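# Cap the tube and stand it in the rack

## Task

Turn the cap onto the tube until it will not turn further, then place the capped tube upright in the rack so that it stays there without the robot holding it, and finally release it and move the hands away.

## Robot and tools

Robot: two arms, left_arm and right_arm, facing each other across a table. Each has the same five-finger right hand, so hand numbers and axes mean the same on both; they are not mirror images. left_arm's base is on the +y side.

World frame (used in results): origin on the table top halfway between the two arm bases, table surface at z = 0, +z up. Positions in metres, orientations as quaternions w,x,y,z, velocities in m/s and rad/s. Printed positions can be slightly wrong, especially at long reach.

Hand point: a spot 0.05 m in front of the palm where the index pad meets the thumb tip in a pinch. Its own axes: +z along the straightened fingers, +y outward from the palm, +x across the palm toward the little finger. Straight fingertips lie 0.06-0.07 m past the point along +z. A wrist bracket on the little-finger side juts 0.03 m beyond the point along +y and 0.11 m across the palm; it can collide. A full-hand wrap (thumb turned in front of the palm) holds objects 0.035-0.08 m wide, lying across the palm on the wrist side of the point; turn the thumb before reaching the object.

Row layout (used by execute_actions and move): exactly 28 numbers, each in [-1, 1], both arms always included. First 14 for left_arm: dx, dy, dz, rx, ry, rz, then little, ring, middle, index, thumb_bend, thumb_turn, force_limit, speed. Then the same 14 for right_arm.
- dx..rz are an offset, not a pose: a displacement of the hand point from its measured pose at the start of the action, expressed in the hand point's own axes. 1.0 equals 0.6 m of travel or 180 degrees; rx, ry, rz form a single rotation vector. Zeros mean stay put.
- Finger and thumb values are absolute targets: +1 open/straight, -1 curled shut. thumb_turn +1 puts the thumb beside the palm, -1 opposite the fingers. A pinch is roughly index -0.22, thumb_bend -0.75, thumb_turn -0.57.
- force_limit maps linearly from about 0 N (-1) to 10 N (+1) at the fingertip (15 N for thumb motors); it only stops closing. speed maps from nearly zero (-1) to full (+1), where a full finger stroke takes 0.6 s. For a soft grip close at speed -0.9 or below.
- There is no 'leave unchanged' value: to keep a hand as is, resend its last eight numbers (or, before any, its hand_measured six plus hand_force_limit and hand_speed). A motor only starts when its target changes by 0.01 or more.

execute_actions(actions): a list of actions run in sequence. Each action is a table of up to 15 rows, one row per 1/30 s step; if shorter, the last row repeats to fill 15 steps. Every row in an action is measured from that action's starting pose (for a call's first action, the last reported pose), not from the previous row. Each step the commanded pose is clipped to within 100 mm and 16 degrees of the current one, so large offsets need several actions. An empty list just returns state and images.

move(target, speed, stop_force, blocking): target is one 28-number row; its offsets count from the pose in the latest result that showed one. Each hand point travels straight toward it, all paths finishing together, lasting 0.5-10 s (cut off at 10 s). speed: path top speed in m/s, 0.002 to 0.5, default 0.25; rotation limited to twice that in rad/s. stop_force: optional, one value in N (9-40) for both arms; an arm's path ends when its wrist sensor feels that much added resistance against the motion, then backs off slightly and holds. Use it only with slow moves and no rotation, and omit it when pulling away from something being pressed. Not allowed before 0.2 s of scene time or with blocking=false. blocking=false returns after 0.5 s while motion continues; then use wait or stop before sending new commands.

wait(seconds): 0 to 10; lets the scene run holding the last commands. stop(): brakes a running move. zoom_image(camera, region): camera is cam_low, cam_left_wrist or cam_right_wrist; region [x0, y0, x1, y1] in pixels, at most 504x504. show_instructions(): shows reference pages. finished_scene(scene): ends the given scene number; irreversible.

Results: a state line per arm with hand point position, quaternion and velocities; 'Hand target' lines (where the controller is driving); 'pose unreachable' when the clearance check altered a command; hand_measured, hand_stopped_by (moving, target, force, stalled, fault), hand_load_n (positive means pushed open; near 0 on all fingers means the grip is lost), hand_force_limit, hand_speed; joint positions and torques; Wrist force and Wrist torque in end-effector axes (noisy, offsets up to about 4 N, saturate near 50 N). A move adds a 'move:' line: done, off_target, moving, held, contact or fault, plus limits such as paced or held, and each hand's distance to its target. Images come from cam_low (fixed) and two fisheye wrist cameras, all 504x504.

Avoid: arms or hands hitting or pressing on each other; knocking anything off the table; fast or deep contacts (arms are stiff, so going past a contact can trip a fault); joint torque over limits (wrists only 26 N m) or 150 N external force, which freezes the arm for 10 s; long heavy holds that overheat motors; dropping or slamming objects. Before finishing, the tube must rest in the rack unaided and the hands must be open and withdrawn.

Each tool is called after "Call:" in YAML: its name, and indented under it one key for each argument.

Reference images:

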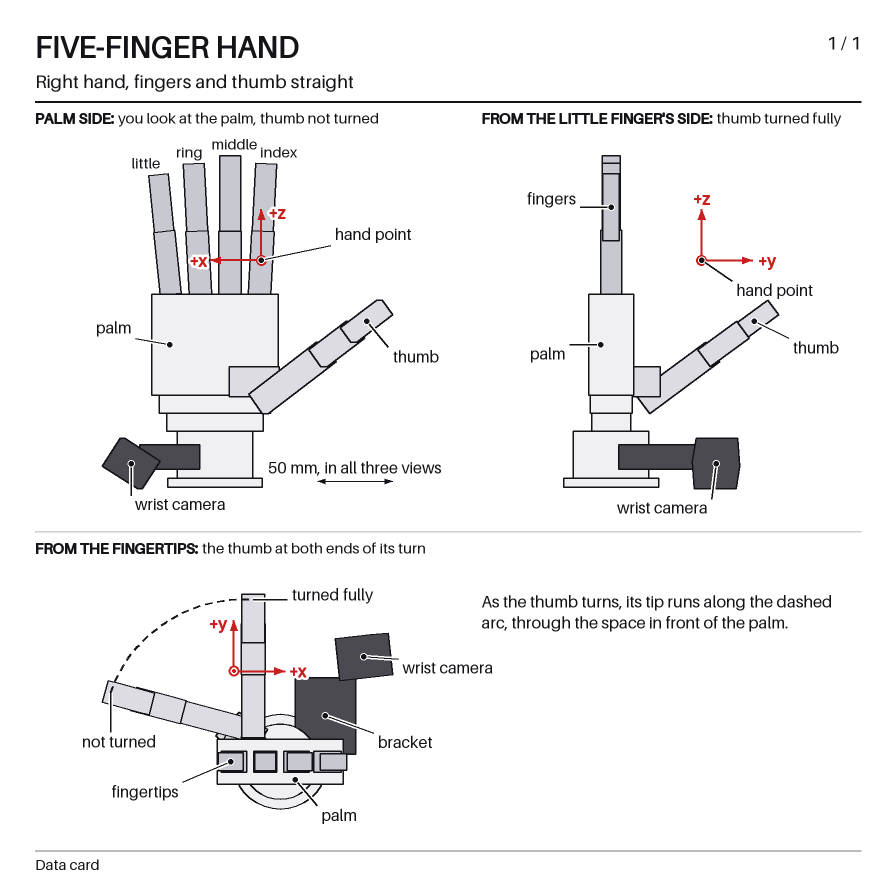

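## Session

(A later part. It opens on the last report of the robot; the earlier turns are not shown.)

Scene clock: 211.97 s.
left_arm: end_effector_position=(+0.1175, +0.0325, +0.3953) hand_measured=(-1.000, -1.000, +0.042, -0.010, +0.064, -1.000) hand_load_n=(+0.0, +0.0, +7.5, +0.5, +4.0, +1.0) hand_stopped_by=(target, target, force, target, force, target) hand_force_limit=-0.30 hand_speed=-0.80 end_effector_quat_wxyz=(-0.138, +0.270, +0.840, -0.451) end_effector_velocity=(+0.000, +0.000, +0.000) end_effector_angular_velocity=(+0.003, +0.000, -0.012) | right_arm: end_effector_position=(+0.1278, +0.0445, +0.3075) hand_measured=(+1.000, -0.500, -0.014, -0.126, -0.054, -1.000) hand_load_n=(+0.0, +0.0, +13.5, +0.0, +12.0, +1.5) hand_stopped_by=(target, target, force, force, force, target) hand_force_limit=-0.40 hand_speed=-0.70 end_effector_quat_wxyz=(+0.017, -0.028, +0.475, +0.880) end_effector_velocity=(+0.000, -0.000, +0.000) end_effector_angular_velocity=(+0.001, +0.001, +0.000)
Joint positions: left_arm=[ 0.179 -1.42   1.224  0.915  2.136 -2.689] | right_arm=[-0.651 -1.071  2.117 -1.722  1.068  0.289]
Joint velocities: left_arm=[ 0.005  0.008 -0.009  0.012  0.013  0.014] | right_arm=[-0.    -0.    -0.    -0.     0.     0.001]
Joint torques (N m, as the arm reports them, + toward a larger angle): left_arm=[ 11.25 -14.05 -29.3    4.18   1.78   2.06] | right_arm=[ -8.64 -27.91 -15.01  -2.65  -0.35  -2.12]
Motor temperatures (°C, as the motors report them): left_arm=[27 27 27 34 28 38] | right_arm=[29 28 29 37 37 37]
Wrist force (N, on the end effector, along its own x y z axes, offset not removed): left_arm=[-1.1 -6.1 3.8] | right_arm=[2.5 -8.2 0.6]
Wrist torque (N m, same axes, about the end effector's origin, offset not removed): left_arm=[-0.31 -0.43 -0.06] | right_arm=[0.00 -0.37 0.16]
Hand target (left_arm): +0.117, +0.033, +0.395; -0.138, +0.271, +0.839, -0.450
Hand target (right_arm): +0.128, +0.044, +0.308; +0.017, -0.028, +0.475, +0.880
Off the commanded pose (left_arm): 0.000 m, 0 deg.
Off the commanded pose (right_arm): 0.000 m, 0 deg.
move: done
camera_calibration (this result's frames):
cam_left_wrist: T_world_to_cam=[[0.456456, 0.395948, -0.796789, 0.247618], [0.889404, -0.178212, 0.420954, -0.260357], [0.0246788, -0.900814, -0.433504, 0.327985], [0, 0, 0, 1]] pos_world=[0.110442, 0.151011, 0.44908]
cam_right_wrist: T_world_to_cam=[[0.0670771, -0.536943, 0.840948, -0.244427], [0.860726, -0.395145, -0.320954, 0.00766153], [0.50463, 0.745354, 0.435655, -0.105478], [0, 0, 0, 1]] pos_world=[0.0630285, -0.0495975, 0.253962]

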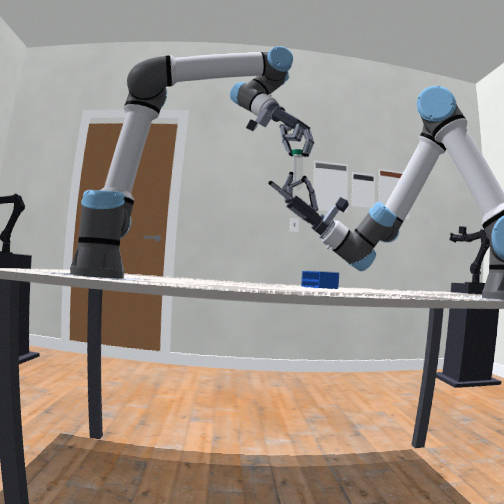

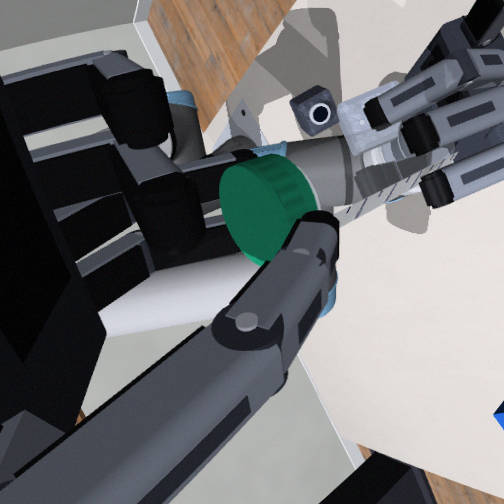

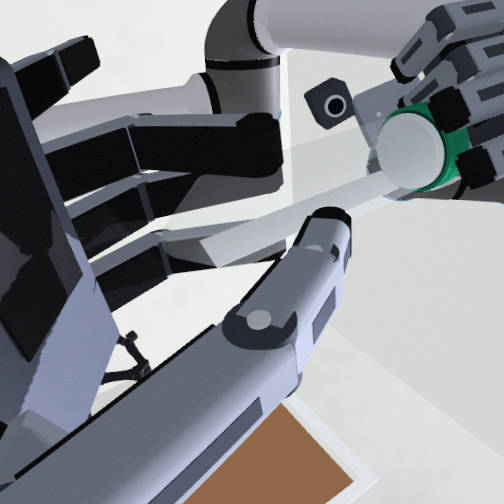

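Call:
move:
  target: [0.0107,0.0118,-0.0178,-0.004,-0.333,-0.221,-1,-1,0.25,0.25,0.25,-1,-0.3,0.5,0,0,0,0,0,0,1,-0.5,-0.22,-0.24,-0.32,-1,-0.4,-0.7]
  speed: 0.3

Call:
move:
  target: [0,0,0,0,0,0,-1,-1,0.04,0.02,0,-1,-0.2,-0.75,0,0,0,0,0,0,1,-0.5,-0.22,-0.24,-0.32,-1,-0.4,-0.7]

Call:
move:
  target: [0.017,-0.0092,0.0139,0.004,0.333,0.221,-1,-1,0.04,0.02,0,-1,-0.2,-0.75,0,0,0,0,0,0,1,-0.5,-0.22,-0.24,-0.32,-1,-0.4,-0.7]
  speed: 0.3

Call:
move:
  target: [0.0107,0.0123,-0.0175,-0.004,-0.333,-0.221,-1,-1,0.25,0.25,0.25,-1,-0.3,0.5,0,0,0,0,0,0,1,-0.5,-0.22,-0.24,-0.32,-1,-0.4,-0.7]
  speed: 0.3

Call:
move:
  target: [0,0,0,0,0,0,-1,-1,0.04,0.02,0,-1,-0.2,-0.75,0,0,0,0,0,0,1,-0.5,-0.22,-0.24,-0.32,-1,-0.4,-0.7]

Call:
move:
  target: [0.017,-0.0092,0.0139,0.004,0.333,0.221,-1,-1,0.04,0.02,0,-1,-0.2,-0.75,0,0,0,0,0,0,1,-0.5,-0.22,-0.24,-0.32,-1,-0.4,-0.7]
  speed: 0.3

Call:
zoom_image:
  camera: "cam_right_wrist"
  region: [350,90,480,220]

Scene clock: 215.20 s.
left_arm: end_effector_position=(+0.1195, +0.0465, +0.3946) hand_measured=(-1.000, -1.000, +0.250, +0.250, +0.250, -1.000) hand_load_n=(+0.0, +0.0, +0.0, +0.0, +0.0, +0.0) hand_stopped_by=(target, target, target, target, target, target) hand_force_limit=-0.30 hand_speed=0.50 end_effector_quat_wxyz=(-0.153, +0.274, -0.837, +0.448) end_effector_velocity=(-0.000, +0.000, -0.000) end_effector_angular_velocity=(+0.004, +0.002, +0.011) | right_arm: end_effector_position=(+0.1278, +0.0445, +0.3075) hand_measured=(+1.000, -0.500, -0.014, -0.126, -0.054, -1.000) hand_load_n=(+0.0, +0.0, +13.0, +0.0, +10.0, +1.5) hand_stopped_by=(target, target, force, force, force, target) hand_force_limit=-0.40 hand_speed=-0.70 end_effector_quat_wxyz=(+0.017, -0.028, +0.475, +0.880) end_effector_velocity=(-0.000, +0.000, -0.000) end_effector_angular_velocity=(-0.000, +0.001, +0.001)
Joint positions: left_arm=[-0.343 -1.412  1.262  1.099  0.747 -3.925] | right_arm=[-0.651 -1.071  2.117 -1.722  1.068  0.289]
Joint velocities: left_arm=[-0.001  0.007 -0.006  0.015 -0.005 -0.018] | right_arm=[ 0.    -0.     0.     0.001 -0.     0.001]
Joint torques (N m, as the arm reports them, + toward a larger angle): left_arm=[-10.14 -14.8  -31.91   2.72  -2.54  -2.55] | right_arm=[ -8.14 -28.1  -14.95  -2.59  -0.31  -2.2 ]
Motor temperatures (°C, as the motors report them): left_arm=[27 27 27 34 28 38] | right_arm=[29 28 29 37 37 37]
Wrist force (N, on the end effector, along its own x y z axes, offset not removed): left_arm=[1.4 -2.6 0.2] | right_arm=[-0.2 -0.6 -4.3]
Wrist torque (N m, same axes, about the end effector's origin, offset not removed): left_arm=[-0.64 -0.43 -0.05] | right_arm=[0.10 0.24 -0.04]
Hand target (left_arm): +0.120, +0.047, +0.395; +0.154, -0.274, +0.837, -0.447
Hand target (right_arm): +0.128, +0.044, +0.308; +0.017, -0.028, +0.475, +0.880
Off the commanded pose (left_arm): 0.001 m, 0 deg.
Off the commanded pose (right_arm): 0.000 m, 0 deg.
move: done
camera_calibration (this result's frames):
cam_left_wrist: T_world_to_cam=[[-0.232906, 0.553815, -0.799402, 0.316664], [0.445185, 0.791538, 0.418662, -0.250488], [0.864619, -0.258373, -0.430904, 0.208945], [0, 0, 0, 1]] pos_world=[0.00460907, 0.0768831, 0.448047]
cam_right_wrist: T_world_to_cam=[[0.067077, -0.536943, 0.840948, -0.244427], [0.860726, -0.395145, -0.320954, 0.00766158], [0.50463, 0.745354, 0.435655, -0.105478], [0, 0, 0, 1]] pos_world=[0.0630284, -0.0495976, 0.253962]

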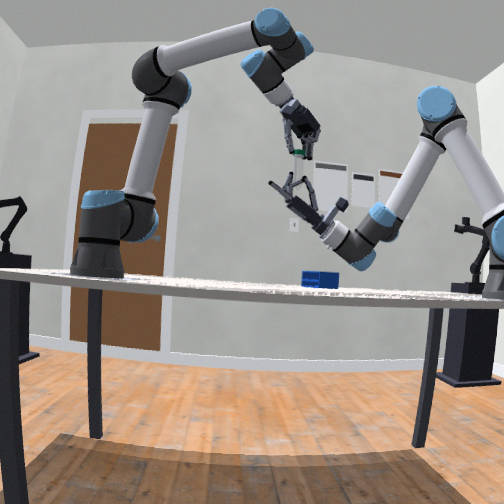

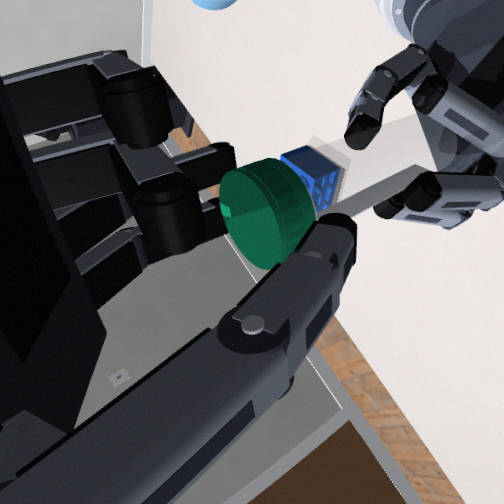

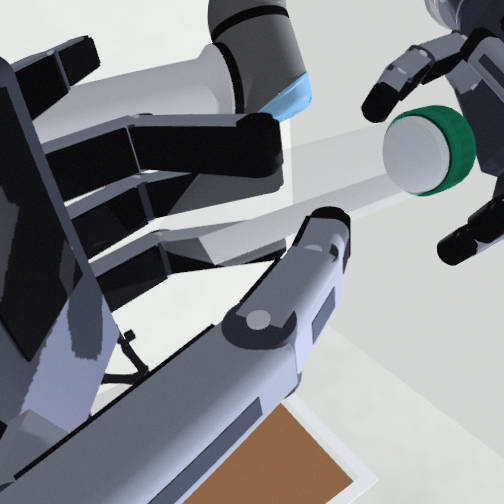

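Scene clock: 216.20 s.
left_arm: end_effector_position=(+0.1195, +0.0465, +0.3946) hand_measured=(-1.000, -1.000, +0.042, +0.020, +0.066, -1.000) hand_load_n=(+0.0, +0.0, +5.5, +0.0, +5.5, +1.0) hand_stopped_by=(target, target, force, target, force, target) hand_force_limit=-0.20 hand_speed=-0.75 end_effector_quat_wxyz=(-0.153, +0.274, -0.837, +0.448) end_effector_velocity=(+0.000, +0.000, +0.001) end_effector_angular_velocity=(-0.002, +0.000, +0.000) | right_arm: end_effector_position=(+0.1278, +0.0445, +0.3075) hand_measured=(+1.000, -0.500, -0.014, -0.126, -0.054, -1.000) hand_load_n=(+0.0, +0.0, +13.5, +0.0, +9.5, +1.0) hand_stopped_by=(target, target, force, force, force, target) hand_force_limit=-0.40 hand_speed=-0.70 end_effector_quat_wxyz=(+0.017, -0.028, +0.475, +0.880) end_effector_velocity=(-0.000, -0.000, +0.000) end_effector_angular_velocity=(+0.000, -0.000, -0.000)
Joint positions: left_arm=[-0.343 -1.412  1.262  1.099  0.747 -3.925] | right_arm=[-0.651 -1.071  2.117 -1.722  1.068  0.289]
Joint velocities: left_arm=[ 0.    -0.002 -0.    -0.    -0.     0.   ] | right_arm=[ 0.  0.  0. -0.  0. -0.]
Joint torques (N m, as the arm reports them, + toward a larger angle): left_arm=[ -4.71 -38.28  -9.89  -0.38   0.63   2.72] | right_arm=[ -8.69 -27.97 -15.65  -2.59  -0.35  -2.38]
Motor temperatures (°C, as the motors report them): left_arm=[27 27 27 34 28 38] | right_arm=[29 28 29 37 37 37]
Wrist force (N, on the end effector, along its own x y z axes, offset not removed): left_arm=[-0.3 0.1 4.0] | right_arm=[4.1 -4.0 -3.5]
Wrist torque (N m, same axes, about the end effector's origin, offset not removed): left_arm=[-0.45 -0.24 -0.07] | right_arm=[-0.43 -0.29 -0.01]
Hand target (left_arm): +0.120, +0.047, +0.395; +0.153, -0.274, +0.837, -0.448
Hand target (right_arm): +0.128, +0.044, +0.308; +0.017, -0.028, +0.475, +0.880
Off the commanded pose (left_arm): 0.000 m, 0 deg.
Off the commanded pose (right_arm): 0.000 m, 0 deg.
move: done
camera_calibration (this result's frames):
cam_left_wrist: T_world_to_cam=[[-0.232892, 0.553828, -0.799397, 0.316654], [0.445203, 0.791523, 0.41867, -0.250483], [0.864613, -0.258389, -0.430906, 0.208954], [0, 0, 0, 1]] pos_world=[0.00459741, 0.0768827, 0.448042]
cam_right_wrist: T_world_to_cam=[[0.0670769, -0.536943, 0.840948, -0.244427], [0.860726, -0.395145, -0.320954, 0.00766155], [0.50463, 0.745354, 0.435656, -0.105478], [0, 0, 0, 1]] pos_world=[0.0630285, -0.0495975, 0.253962]

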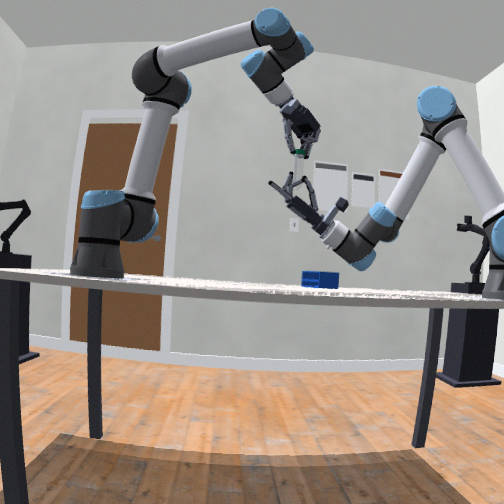

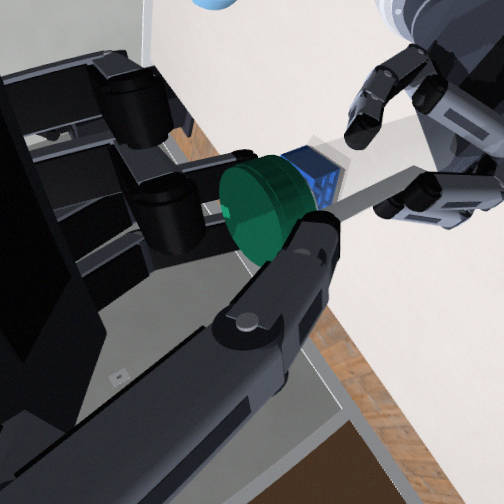

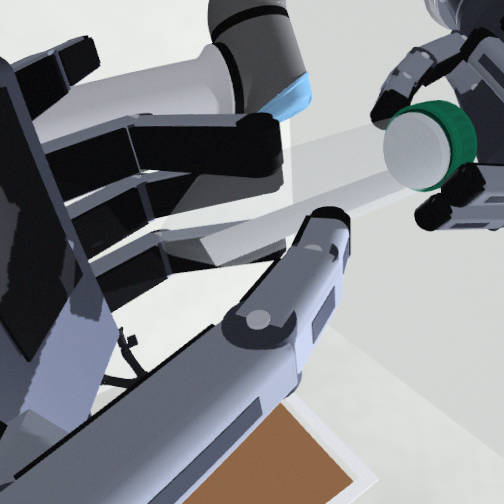

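Scene clock: 218.90 s.
left_arm: end_effector_position=(+0.1174, +0.0326, +0.3952) hand_measured=(-1.000, -1.000, +0.042, +0.020, +0.068, -1.000) hand_load_n=(+0.0, +0.0, +7.5, +0.0, +3.5, +0.5) hand_stopped_by=(target, target, force, target, force, target) hand_force_limit=-0.20 hand_speed=-0.75 end_effector_quat_wxyz=(-0.138, +0.270, +0.839, -0.451) end_effector_velocity=(+0.000, +0.000, +0.000) end_effector_angular_velocity=(+0.003, -0.000, -0.011) | right_arm: end_effector_position=(+0.1278, +0.0445, +0.3075) hand_measured=(+1.000, -0.500, -0.014, -0.126, -0.054, -1.000) hand_load_n=(+0.0, +0.0, +13.5, +0.0, +11.5, +1.5) hand_stopped_by=(target, target, force, force, force, target) hand_force_limit=-0.40 hand_speed=-0.70 end_effector_quat_wxyz=(+0.017, -0.028, +0.475, +0.880) end_effector_velocity=(-0.000, +0.000, -0.001) end_effector_angular_velocity=(-0.001, +0.001, +0.001)
Joint positions: left_arm=[ 0.179 -1.42   1.225  0.913  2.136 -2.689] | right_arm=[-0.651 -1.071  2.117 -1.722  1.068  0.289]
Joint velocities: left_arm=[ 0.005  0.006 -0.008  0.012  0.012  0.013] | right_arm=[-0.     0.001  0.     0.    -0.001  0.001]
Joint torques (N m, as the arm reports them, + toward a larger angle): left_arm=[ 11.17 -15.52 -29.91   3.84   1.93   2.8 ] | right_arm=[ -8.42 -28.61 -14.92  -2.61  -0.34  -2.23]
Motor temperatures (°C, as the motors report them): left_arm=[27 27 27 34 28 38] | right_arm=[29 28 29 37 37 37]
Wrist force (N, on the end effector, along its own x y z axes, offset not removed): left_arm=[-1.7 -6.5 2.1] | right_arm=[-2.2 -7.5 1.7]
Wrist torque (N m, same axes, about the end effector's origin, offset not removed): left_arm=[-0.29 -0.17 -0.09] | right_arm=[0.12 0.34 -0.31]
Hand target (left_arm): +0.117, +0.033, +0.395; -0.138, +0.271, +0.839, -0.451
Hand target (right_arm): +0.128, +0.044, +0.308; +0.017, -0.028, +0.475, +0.880
Off the commanded pose (left_arm): 0.001 m, 0 deg.
Off the commanded pose (right_arm): 0.000 m, 0 deg.
move: done
camera_calibration (this result's frames):
cam_left_wrist: T_world_to_cam=[[0.456596, 0.395153, -0.797104, 0.247698], [0.889333, -0.177899, 0.421235, -0.260351], [0.0246484, -0.901225, -0.432651, 0.327664], [0, 0, 0, 1]] pos_world=[0.110364, 0.151104, 0.448874]
cam_right_wrist: T_world_to_cam=[[0.0670768, -0.536943, 0.840948, -0.244427], [0.860726, -0.395145, -0.320954, 0.00766147], [0.50463, 0.745354, 0.435656, -0.105478], [0, 0, 0, 1]] pos_world=[0.0630285, -0.0495975, 0.253962]

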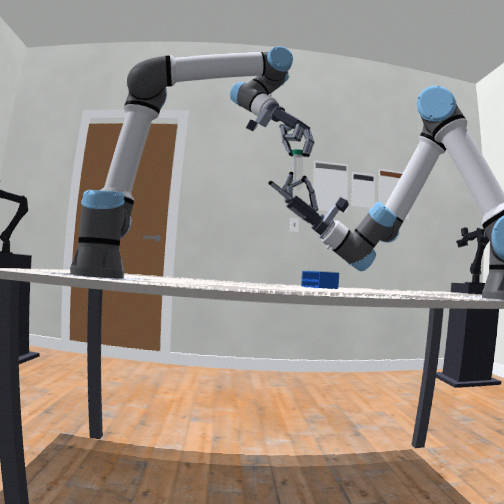

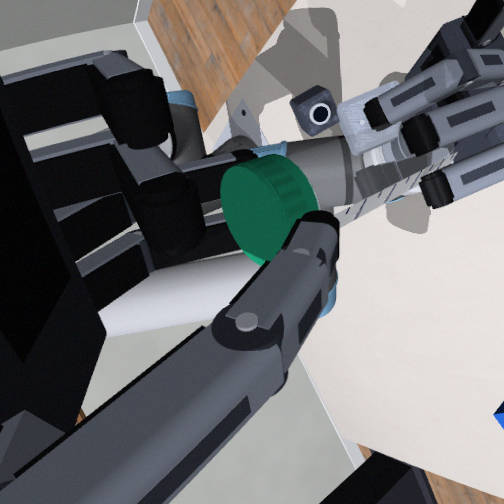

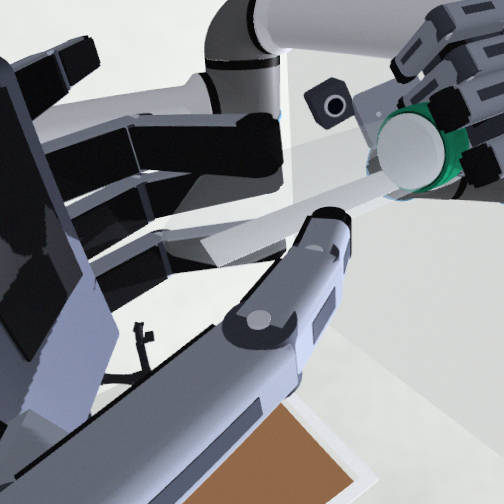

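Scene clock: 221.60 s.
left_arm: end_effector_position=(+0.1194, +0.0466, +0.3941) hand_measured=(-1.000, -1.000, +0.250, +0.250, +0.250, -1.000) hand_load_n=(+0.0, +0.0, +0.0, +0.0, +0.0, +0.0) hand_stopped_by=(target, target, target, target, target, target) hand_force_limit=-0.30 hand_speed=0.50 end_effector_quat_wxyz=(-0.153, +0.274, -0.837, +0.448) end_effector_velocity=(+0.000, +0.001, +0.000) end_effector_angular_velocity=(+0.003, +0.002, +0.012) | right_arm: end_effector_position=(+0.1278, +0.0445, +0.3075) hand_measured=(+1.000, -0.500, -0.014, -0.126, -0.054, -1.000) hand_load_n=(+0.0, +0.0, +13.0, +0.0, +10.0, +1.5) hand_stopped_by=(target, target, force, force, force, target) hand_force_limit=-0.40 hand_speed=-0.70 end_effector_quat_wxyz=(+0.017, -0.028, +0.475, +0.880) end_effector_velocity=(+0.000, -0.000, +0.000) end_effector_angular_velocity=(+0.001, -0.002, -0.002)
Joint positions: left_arm=[-0.344 -1.413  1.264  1.096  0.747 -3.925] | right_arm=[-0.651 -1.071  2.117 -1.722  1.068  0.289]
Joint velocities: left_arm=[-0.     0.007 -0.007  0.015 -0.005 -0.018] | right_arm=[-0.    -0.    -0.    -0.001  0.001 -0.002]
Joint torques (N m, as the arm reports them, + toward a larger angle): left_arm=[ -9.66 -15.7  -33.14   3.27  -2.42  -1.95] | right_arm=[ -9.06 -27.84 -15.63  -2.62  -0.27  -2.37]
Motor temperatures (°C, as the motors report them): left_arm=[27 27 27 34 28 38] | right_arm=[29 28 29 37 37 37]
Wrist force (N, on the end effector, along its own x y z axes, offset not removed): left_arm=[0.2 -0.4 2.0] | right_arm=[0.8 -3.0 -2.7]
Wrist torque (N m, same axes, about the end effector's origin, offset not removed): left_arm=[-0.37 -0.24 -0.04] | right_arm=[-0.41 0.16 0.12]
Hand target (left_arm): +0.119, +0.047, +0.394; +0.154, -0.274, +0.837, -0.448
Hand target (right_arm): +0.128, +0.044, +0.308; +0.017, -0.028, +0.475, +0.880
Off the commanded pose (left_arm): 0.001 m, 0 deg.
Off the commanded pose (right_arm): 0.000 m, 0 deg.
move: done
camera_calibration (this result's frames):
cam_left_wrist: T_world_to_cam=[[-0.232755, 0.553083, -0.799953, 0.316488], [0.445204, 0.791892, 0.417972, -0.250056], [0.864649, -0.258857, -0.430551, 0.2087], [0, 0, 0, 1]] pos_world=[0.00453793, 0.076997, 0.447548]
cam_right_wrist: T_world_to_cam=[[0.067077, -0.536943, 0.840948, -0.244427], [0.860726, -0.395145, -0.320954, 0.00766155], [0.50463, 0.745354, 0.435656, -0.105478], [0, 0, 0, 1]] pos_world=[0.0630284, -0.0495976, 0.253962]

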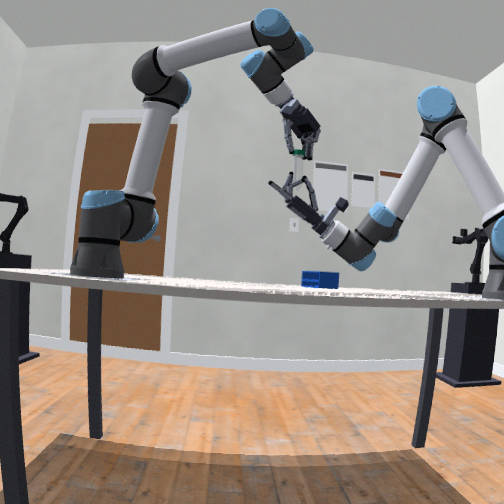

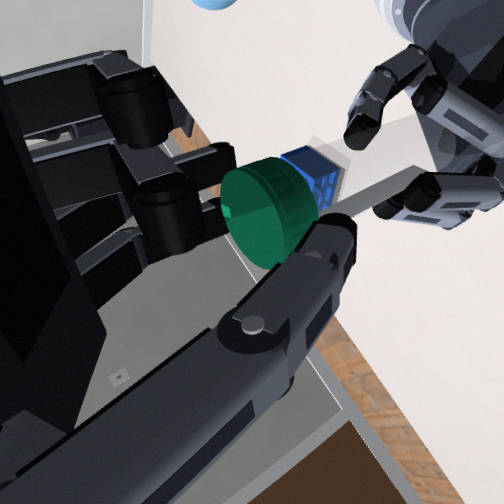

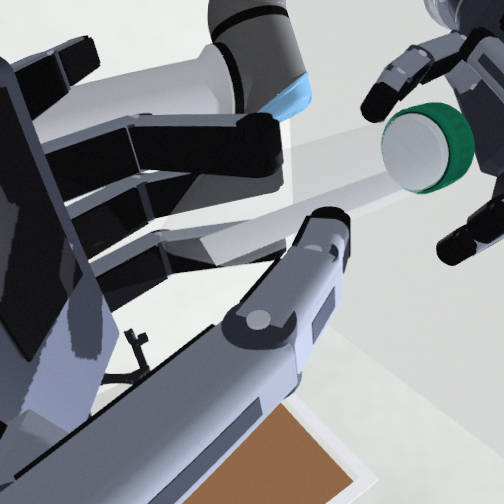

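Scene clock: 222.63 s.
left_arm: end_effector_position=(+0.1194, +0.0466, +0.3941) hand_measured=(-1.000, -1.000, +0.042, +0.020, +0.058, -1.000) hand_load_n=(+0.0, +0.0, +5.5, +0.0, +6.0, +1.0) hand_stopped_by=(target, target, force, target, force, target) hand_force_limit=-0.20 hand_speed=-0.75 end_effector_quat_wxyz=(-0.153, +0.274, -0.837, +0.448) end_effector_velocity=(+0.000, +0.000, -0.000) end_effector_angular_velocity=(+0.000, -0.000, +0.001) | right_arm: end_effector_position=(+0.1278, +0.0445, +0.3075) hand_measured=(+1.000, -0.500, -0.014, -0.126, -0.054, -1.000) hand_load_n=(+0.0, +0.0, +13.5, +0.0, +9.5, +1.0) hand_stopped_by=(target, target, force, force, force, target) hand_force_limit=-0.40 hand_speed=-0.70 end_effector_quat_wxyz=(+0.017, -0.028, +0.475, +0.880) end_effector_velocity=(-0.000, +0.000, +0.000) end_effector_angular_velocity=(+0.000, -0.002, +0.001)
Joint positions: left_arm=[-0.344 -1.413  1.264  1.096  0.747 -3.925] | right_arm=[-0.651 -1.071  2.117 -1.722  1.068  0.289]
Joint velocities: left_arm=[ 0.  0.  0.  0. -0. -0.] | right_arm=[ 0.    -0.    -0.    -0.    -0.001 -0.001]
Joint torques (N m, as the arm reports them, + toward a larger angle): left_arm=[ -5.12 -36.94  -9.68  -0.6    0.6    2.76] | right_arm=[ -8.91 -27.1  -15.6   -2.61  -0.35  -2.07]
Motor temperatures (°C, as the motors report them): left_arm=[27 27 27 34 28 38] | right_arm=[29 28 29 37 37 37]
Wrist force (N, on the end effector, along its own x y z axes, offset not removed): left_arm=[0.9 0.0 3.7] | right_arm=[1.9 3.7 0.8]
Wrist torque (N m, same axes, about the end effector's origin, offset not removed): left_arm=[-0.46 -0.42 0.05] | right_arm=[0.42 0.05 0.32]
Hand target (left_arm): +0.119, +0.047, +0.394; +0.153, -0.274, +0.837, -0.448
Hand target (right_arm): +0.128, +0.044, +0.308; +0.017, -0.028, +0.475, +0.880
Off the commanded pose (left_arm): 0.000 m, 0 deg.
Off the commanded pose (right_arm): 0.000 m, 0 deg.
move: done
camera_calibration (this result's frames):
cam_left_wrist: T_world_to_cam=[[-0.23274, 0.553097, -0.799947, 0.316478], [0.445222, 0.791877, 0.417982, -0.250053], [0.864644, -0.258873, -0.430552, 0.208709], [0, 0, 0, 1]] pos_world=[0.00452679, 0.0769974, 0.447543]
cam_right_wrist: T_world_to_cam=[[0.0670769, -0.536943, 0.840948, -0.244427], [0.860726, -0.395145, -0.320954, 0.00766153], [0.50463, 0.745354, 0.435655, -0.105478], [0, 0, 0, 1]] pos_world=[0.0630284, -0.0495975, 0.253962]

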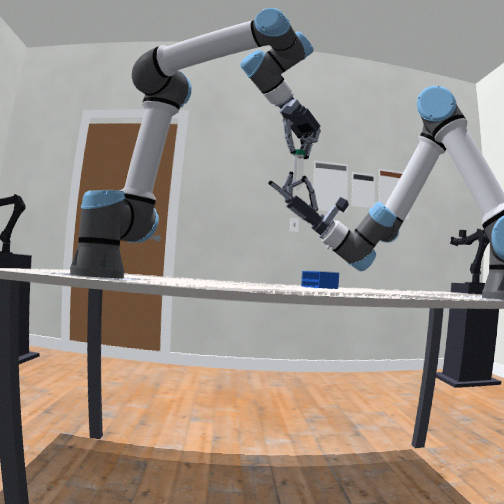

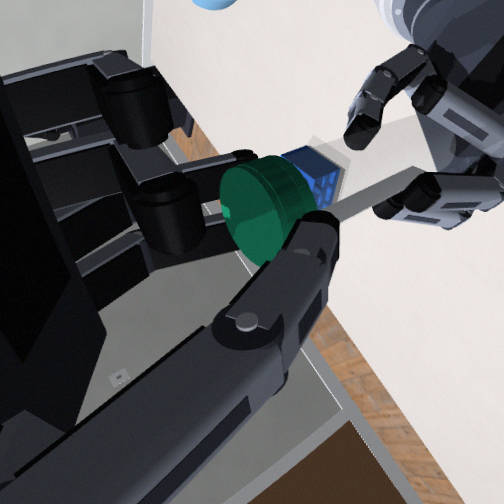

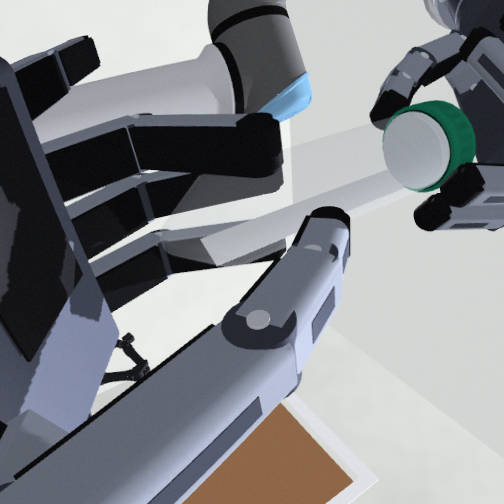

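Scene clock: 225.33 s.
left_arm: end_effector_position=(+0.1173, +0.0326, +0.3947) hand_measured=(-1.000, -1.000, +0.042, +0.020, +0.058, -1.000) hand_load_n=(+0.0, +0.0, +7.0, +0.0, +3.5, +0.5) hand_stopped_by=(target, target, force, target, force, target) hand_force_limit=-0.20 hand_speed=-0.75 end_effector_quat_wxyz=(-0.137, +0.270, +0.839, -0.451) end_effector_velocity=(-0.000, -0.000, +0.000) end_effector_angular_velocity=(+0.004, -0.000, -0.012) | right_arm: end_effector_position=(+0.1278, +0.0445, +0.3075) hand_measured=(+1.000, -0.500, -0.014, -0.126, -0.054, -1.000) hand_load_n=(+0.0, +0.0, +13.0, +0.0, +11.5, +2.0) hand_stopped_by=(target, target, force, force, force, target) hand_force_limit=-0.40 hand_speed=-0.70 end_effector_quat_wxyz=(+0.017, -0.028, +0.475, +0.880) end_effector_velocity=(+0.000, -0.000, +0.000) end_effector_angular_velocity=(+0.000, -0.000, -0.001)
Joint positions: left_arm=[ 0.179 -1.421  1.228  0.91   2.136 -2.689] | right_arm=[-0.651 -1.071  2.117 -1.722  1.068  0.289]
Joint velocities: left_arm=[ 0.004  0.008 -0.009  0.012  0.011  0.012] | right_arm=[ 0.    -0.001 -0.     0.001  0.001 -0.001]
Joint torques (N m, as the arm reports them, + toward a larger angle): left_arm=[ 10.68 -16.93 -29.18   3.98   1.96   2.45] | right_arm=[ -8.92 -27.33 -15.41  -2.54  -0.44  -2.24]
Motor temperatures (°C, as the motors report them): left_arm=[27 27 27 34 28 38] | right_arm=[29 28 29 37 37 37]
Wrist force (N, on the end effector, along its own x y z axes, offset not removed): left_arm=[-0.4 -6.1 3.0] | right_arm=[-0.7 -4.7 1.4]
Wrist torque (N m, same axes, about the end effector's origin, offset not removed): left_arm=[-0.45 -0.43 -0.04] | right_arm=[0.42 0.16 -0.07]
Hand target (left_arm): +0.117, +0.033, +0.395; -0.138, +0.271, +0.839, -0.451
Hand target (right_arm): +0.128, +0.044, +0.308; +0.017, -0.028, +0.475, +0.880
Off the commanded pose (left_arm): 0.001 m, 0 deg.
Off the commanded pose (right_arm): 0.000 m, 0 deg.
move: done
camera_calibration (this result's frames):
cam_left_wrist: T_world_to_cam=[[0.456736, 0.394344, -0.797424, 0.247497], [0.889262, -0.177583, 0.421519, -0.26021], [0.0246146, -0.901641, -0.431783, 0.327199], [0, 0, 0, 1]] pos_world=[0.1103, 0.151208, 0.448323]
cam_right_wrist: T_world_to_cam=[[0.067077, -0.536943, 0.840948, -0.244427], [0.860726, -0.395145, -0.320954, 0.00766157], [0.50463, 0.745354, 0.435655, -0.105478], [0, 0, 0, 1]] pos_world=[0.0630284, -0.0495975, 0.253962]

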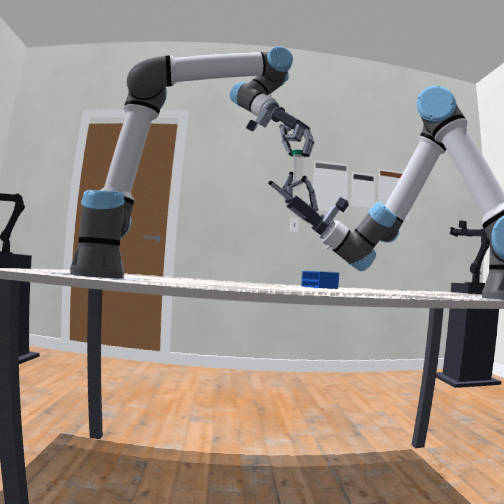

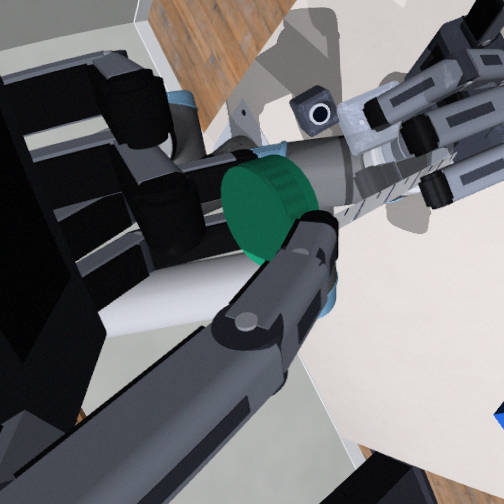

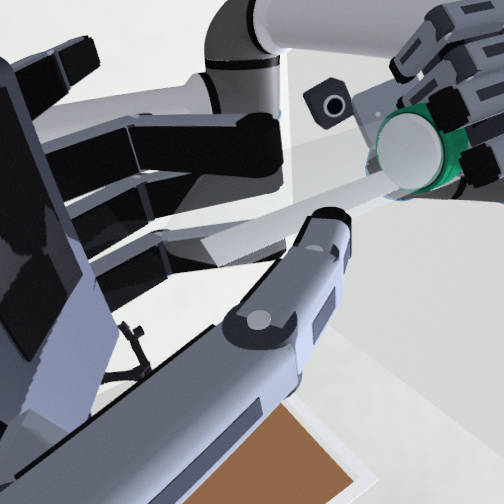

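Region (350, 90, 480, 220) of cam_right_wrist's 504x504 image, scaled by 3.877, with more detail than that image has.

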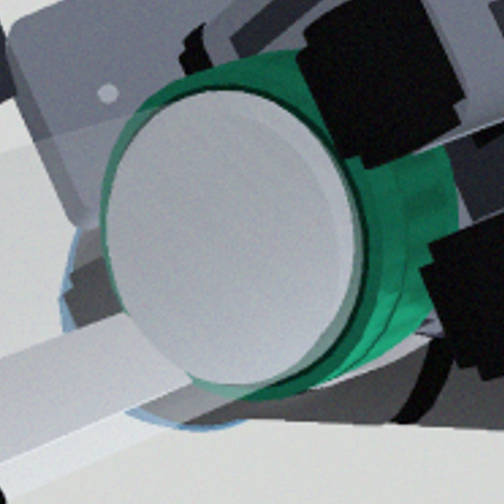

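One more, firmer.

Call:
move:
  target: [0.0107,0.0128,-0.0171,-0.004,-0.333,-0.221,-1,-1,0.25,0.25,0.25,-1,-0.3,0.5,0,0,0,0,0,0,1,-0.5,-0.22,-0.24,-0.32,-1,-0.4,-0.7]
  speed: 0.3

Call:
move:
  target: [0,0,0,0,0,0,-1,-1,0.03,0,0,-1,0.1,-0.75,0,0,0,0,0,0,1,-0.5,-0.22,-0.24,-0.32,-1,-0.4,-0.7]

Call:
move:
  target: [0.017,-0.0092,0.0139,0.004,0.333,0.221,-1,-1,0.03,0,0,-1,0.1,-0.75,0,0,0,0,0,0,1,-0.5,-0.22,-0.24,-0.32,-1,-0.4,-0.7]
  speed: 0.3

Scene clock: 228.27 s.
left_arm: end_effector_position=(+0.1194, +0.0466, +0.3933) hand_measured=(-1.000, -1.000, +0.250, +0.250, +0.250, -1.000) hand_load_n=(+0.0, +0.0, +0.0, +0.0, +0.0, +0.0) hand_stopped_by=(target, target, target, target, target, target) hand_force_limit=-0.30 hand_speed=0.50 end_effector_quat_wxyz=(-0.153, +0.274, -0.837, +0.448) end_effector_velocity=(-0.000, +0.000, -0.001) end_effector_angular_velocity=(+0.005, +0.002, +0.011) | right_arm: end_effector_position=(+0.1278, +0.0445, +0.3075) hand_measured=(+1.000, -0.500, -0.014, -0.126, -0.054, -1.000) hand_load_n=(+0.0, +0.0, +13.0, +0.0, +10.0, +1.5) hand_stopped_by=(target, target, force, force, force, target) hand_force_limit=-0.40 hand_speed=-0.70 end_effector_quat_wxyz=(+0.017, -0.028, +0.475, +0.880) end_effector_velocity=(-0.000, +0.000, +0.000) end_effector_angular_velocity=(-0.001, -0.002, -0.000)
Joint positions: left_arm=[-0.344 -1.414  1.268  1.093  0.746 -3.925] | right_arm=[-0.651 -1.071  2.117 -1.722  1.068  0.289]
Joint velocities: left_arm=[-0.001  0.008 -0.006  0.015 -0.004 -0.018] | right_arm=[-0.    -0.     0.     0.001 -0.001 -0.002]
Joint torques (N m, as the arm reports them, + toward a larger angle): left_arm=[-10.2  -15.75 -29.39   3.39  -2.99  -2.78] | right_arm=[ -7.9  -27.16 -15.89  -2.43  -0.39  -2.25]
Motor temperatures (°C, as the motors report them): left_arm=[27 27 27 34 28 38] | right_arm=[29 28 29 37 37 37]
Wrist force (N, on the end effector, along its own x y z axes, offset not removed): left_arm=[0.6 0.0 1.3] | right_arm=[-2.5 -0.5 -0.3]
Wrist torque (N m, same axes, about the end effector's origin, offset not removed): left_arm=[-0.31 -0.35 0.02] | right_arm=[0.04 0.53 0.02]
Hand target (left_arm): +0.119, +0.047, +0.393; +0.153, -0.274, +0.837, -0.448
Hand target (right_arm): +0.128, +0.044, +0.308; +0.017, -0.028, +0.475, +0.880
Off the commanded pose (left_arm): 0.001 m, 0 deg.
Off the commanded pose (right_arm): 0.000 m, 0 deg.
move: done
camera_calibration (this result's frames):
cam_left_wrist: T_world_to_cam=[[-0.232599, 0.552338, -0.800512, 0.316027], [0.44523, 0.792248, 0.417269, -0.249431], [0.864678, -0.259356, -0.430194, 0.208298], [0, 0, 0, 1]] pos_world=[0.00445131, 0.0770809, 0.446671]
cam_right_wrist: T_world_to_cam=[[0.0670768, -0.536943, 0.840948, -0.244427], [0.860726, -0.395145, -0.320954, 0.00766157], [0.50463, 0.745354, 0.435656, -0.105478], [0, 0, 0, 1]] pos_world=[0.0630284, -0.0495975, 0.253962]

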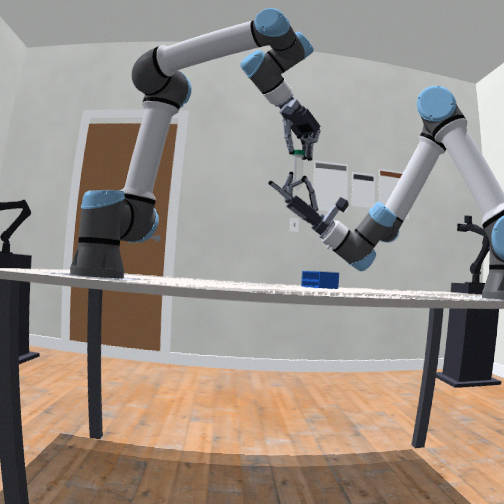

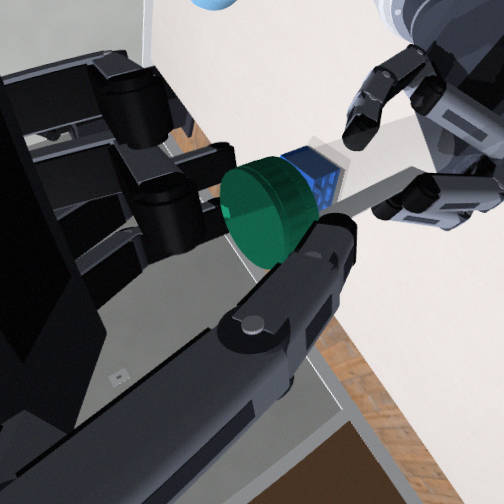

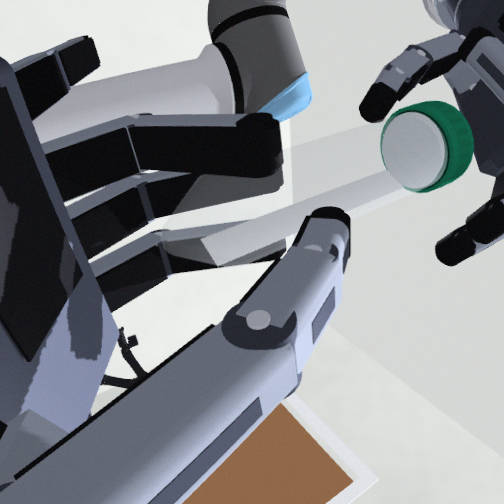

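Scene clock: 229.30 s.
left_arm: end_effector_position=(+0.1194, +0.0466, +0.3933) hand_measured=(-1.000, -1.000, +0.032, +0.000, +0.054, -1.000) hand_load_n=(+0.0, +0.0, +8.5, +0.0, +8.0, +1.0) hand_stopped_by=(target, target, force, target, force, target) hand_force_limit=0.10 hand_speed=-0.75 end_effector_quat_wxyz=(-0.153, +0.274, -0.837, +0.448) end_effector_velocity=(-0.000, -0.000, +0.000) end_effector_angular_velocity=(-0.000, -0.000, -0.001) | right_arm: end_effector_position=(+0.1278, +0.0445, +0.3075) hand_measured=(+1.000, -0.500, -0.014, -0.126, -0.054, -1.000) hand_load_n=(+0.0, +0.0, +13.5, +0.0, +9.5, +1.0) hand_stopped_by=(target, target, force, force, force, target) hand_force_limit=-0.40 hand_speed=-0.70 end_effector_quat_wxyz=(+0.017, -0.028, +0.475, +0.880) end_effector_velocity=(-0.000, +0.000, -0.000) end_effector_angular_velocity=(-0.000, +0.000, +0.001)
Joint positions: left_arm=[-0.344 -1.414  1.268  1.093  0.746 -3.925] | right_arm=[-0.651 -1.071  2.117 -1.722  1.068  0.289]
Joint velocities: left_arm=[-0.001  0.    -0.    -0.    -0.     0.   ] | right_arm=[ 0.    -0.     0.     0.    -0.001  0.001]
Joint torques (N m, as the arm reports them, + toward a larger angle): left_arm=[ -5.78 -36.73  -9.51  -0.35   0.62   2.49] | right_arm=[ -8.58 -28.25 -15.8   -2.58  -0.33  -2.23]
Motor temperatures (°C, as the motors report them): left_arm=[27 27 27 34 28 38] | right_arm=[29 28 29 37 37 37]
Wrist force (N, on the end effector, along its own x y z axes, offset not removed): left_arm=[0.7 0.5 3.5] | right_arm=[2.4 -1.0 1.2]
Wrist torque (N m, same axes, about the end effector's origin, offset not removed): left_arm=[-0.47 -0.33 -0.03] | right_arm=[-0.60 -0.28 0.05]
Hand target (left_arm): +0.119, +0.047, +0.393; +0.153, -0.274, +0.837, -0.448
Hand target (right_arm): +0.128, +0.044, +0.308; +0.017, -0.028, +0.475, +0.880
Off the commanded pose (left_arm): 0.000 m, 0 deg.
Off the commanded pose (right_arm): 0.000 m, 0 deg.
move: done
camera_calibration (this result's frames):
cam_left_wrist: T_world_to_cam=[[-0.232587, 0.552355, -0.800504, 0.316013], [0.445254, 0.79223, 0.417277, -0.249425], [0.864669, -0.259374, -0.430201, 0.20831], [0, 0, 0, 1]] pos_world=[0.00443842, 0.0770804, 0.446665]
cam_right_wrist: T_world_to_cam=[[0.0670771, -0.536943, 0.840948, -0.244427], [0.860726, -0.395145, -0.320954, 0.00766161], [0.50463, 0.745354, 0.435655, -0.105478], [0, 0, 0, 1]] pos_world=[0.0630284, -0.0495975, 0.253962]

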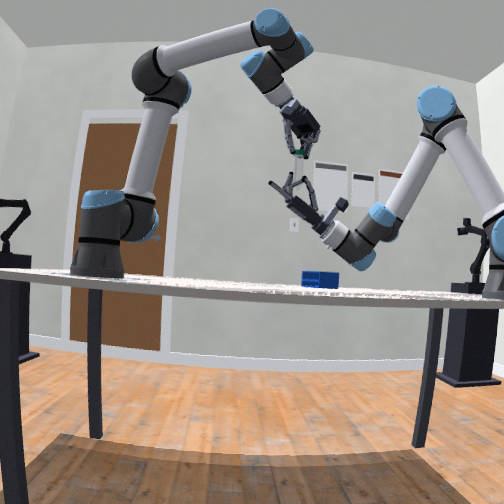

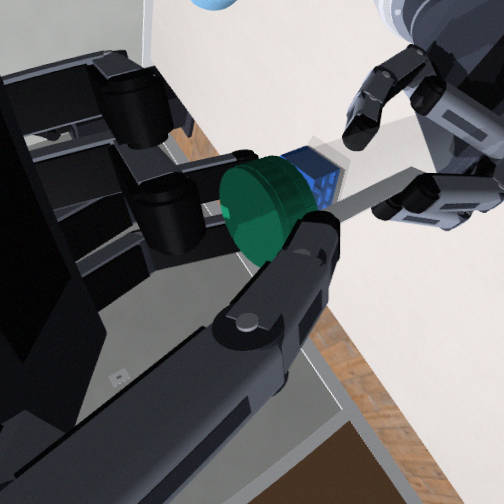

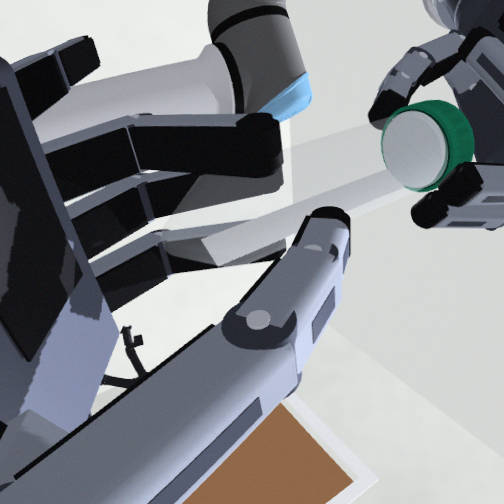

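Scene clock: 232.00 s.
left_arm: end_effector_position=(+0.1173, +0.0326, +0.3939) hand_measured=(-1.000, -1.000, +0.032, +0.000, +0.054, -1.000) hand_load_n=(+0.0, +0.0, +10.0, +0.0, +7.0, -2.5) hand_stopped_by=(target, target, force, target, force, target) hand_force_limit=0.10 hand_speed=-0.75 end_effector_quat_wxyz=(-0.137, +0.271, +0.839, -0.452) end_effector_velocity=(+0.000, +0.000, +0.001) end_effector_angular_velocity=(+0.002, -0.001, -0.012) | right_arm: end_effector_position=(+0.1278, +0.0445, +0.3075) hand_measured=(+1.000, -0.500, -0.014, -0.126, -0.054, -1.000) hand_load_n=(+0.0, +0.0, +14.5, +0.0, +11.0, -3.5) hand_stopped_by=(target, target, force, force, force, target) hand_force_limit=-0.40 hand_speed=-0.70 end_effector_quat_wxyz=(+0.017, -0.028, +0.475, +0.880) end_effector_velocity=(+0.000, +0.000, -0.000) end_effector_angular_velocity=(-0.001, +0.001, -0.001)
Joint positions: left_arm=[ 0.179 -1.423  1.231  0.907  2.136 -2.689] | right_arm=[-0.651 -1.071  2.117 -1.722  1.068  0.289]
Joint velocities: left_arm=[ 0.005  0.007 -0.009  0.011  0.012  0.014] | right_arm=[ 0.    -0.     0.     0.001  0.001 -0.001]
Joint torques (N m, as the arm reports them, + toward a larger angle): left_arm=[ 12.25 -14.73 -28.98   3.64   1.73   2.13] | right_arm=[ -8.2  -28.91 -15.31  -1.9   -0.37  -2.13]
Motor temperatures (°C, as the motors report them): left_arm=[27 27 27 34 28 38] | right_arm=[29 28 29 37 37 37]
Wrist force (N, on the end effector, along its own x y z axes, offset not removed): left_arm=[-0.1 -6.8 1.6] | right_arm=[3.8 -6.8 -2.5]
Wrist torque (N m, same axes, about the end effector's origin, offset not removed): left_arm=[-0.60 -0.50 -0.14] | right_arm=[0.08 -0.81 -0.01]
Hand target (left_arm): +0.117, +0.033, +0.394; -0.138, +0.271, +0.839, -0.452
Hand target (right_arm): +0.128, +0.044, +0.308; +0.017, -0.028, +0.475, +0.880
Off the commanded pose (left_arm): 0.001 m, 0 deg.
Off the commanded pose (right_arm): 0.000 m, 0 deg.
move: done
camera_calibration (this result's frames):
cam_left_wrist: T_world_to_cam=[[0.456873, 0.393544, -0.797741, 0.247003], [0.889192, -0.177272, 0.421796, -0.259896], [0.0245783, -0.902052, -0.430927, 0.326545], [0, 0, 0, 1]] pos_world=[0.110222, 0.151282, 0.447385]
cam_right_wrist: T_world_to_cam=[[0.0670747, -0.536945, 0.840946, -0.244427], [0.860727, -0.395144, -0.320953, 0.00766149], [0.504629, 0.745353, 0.435659, -0.105479], [0, 0, 0, 1]] pos_world=[0.0630283, -0.0495977, 0.253962]

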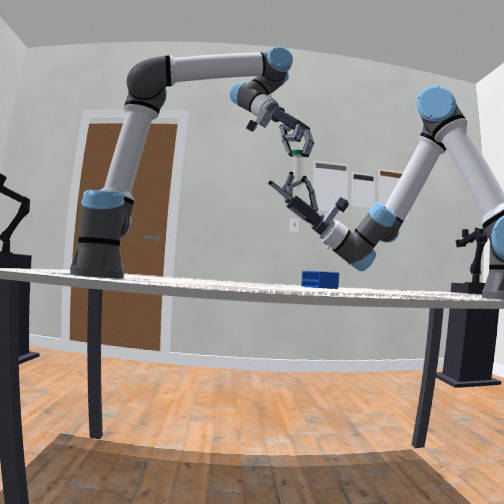

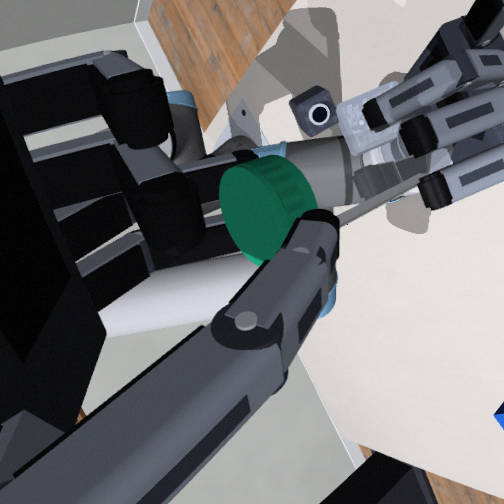

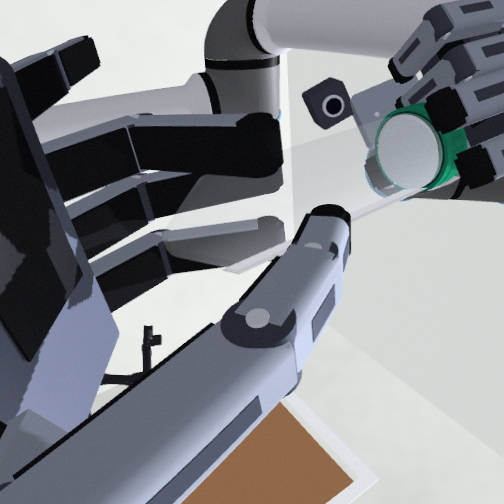

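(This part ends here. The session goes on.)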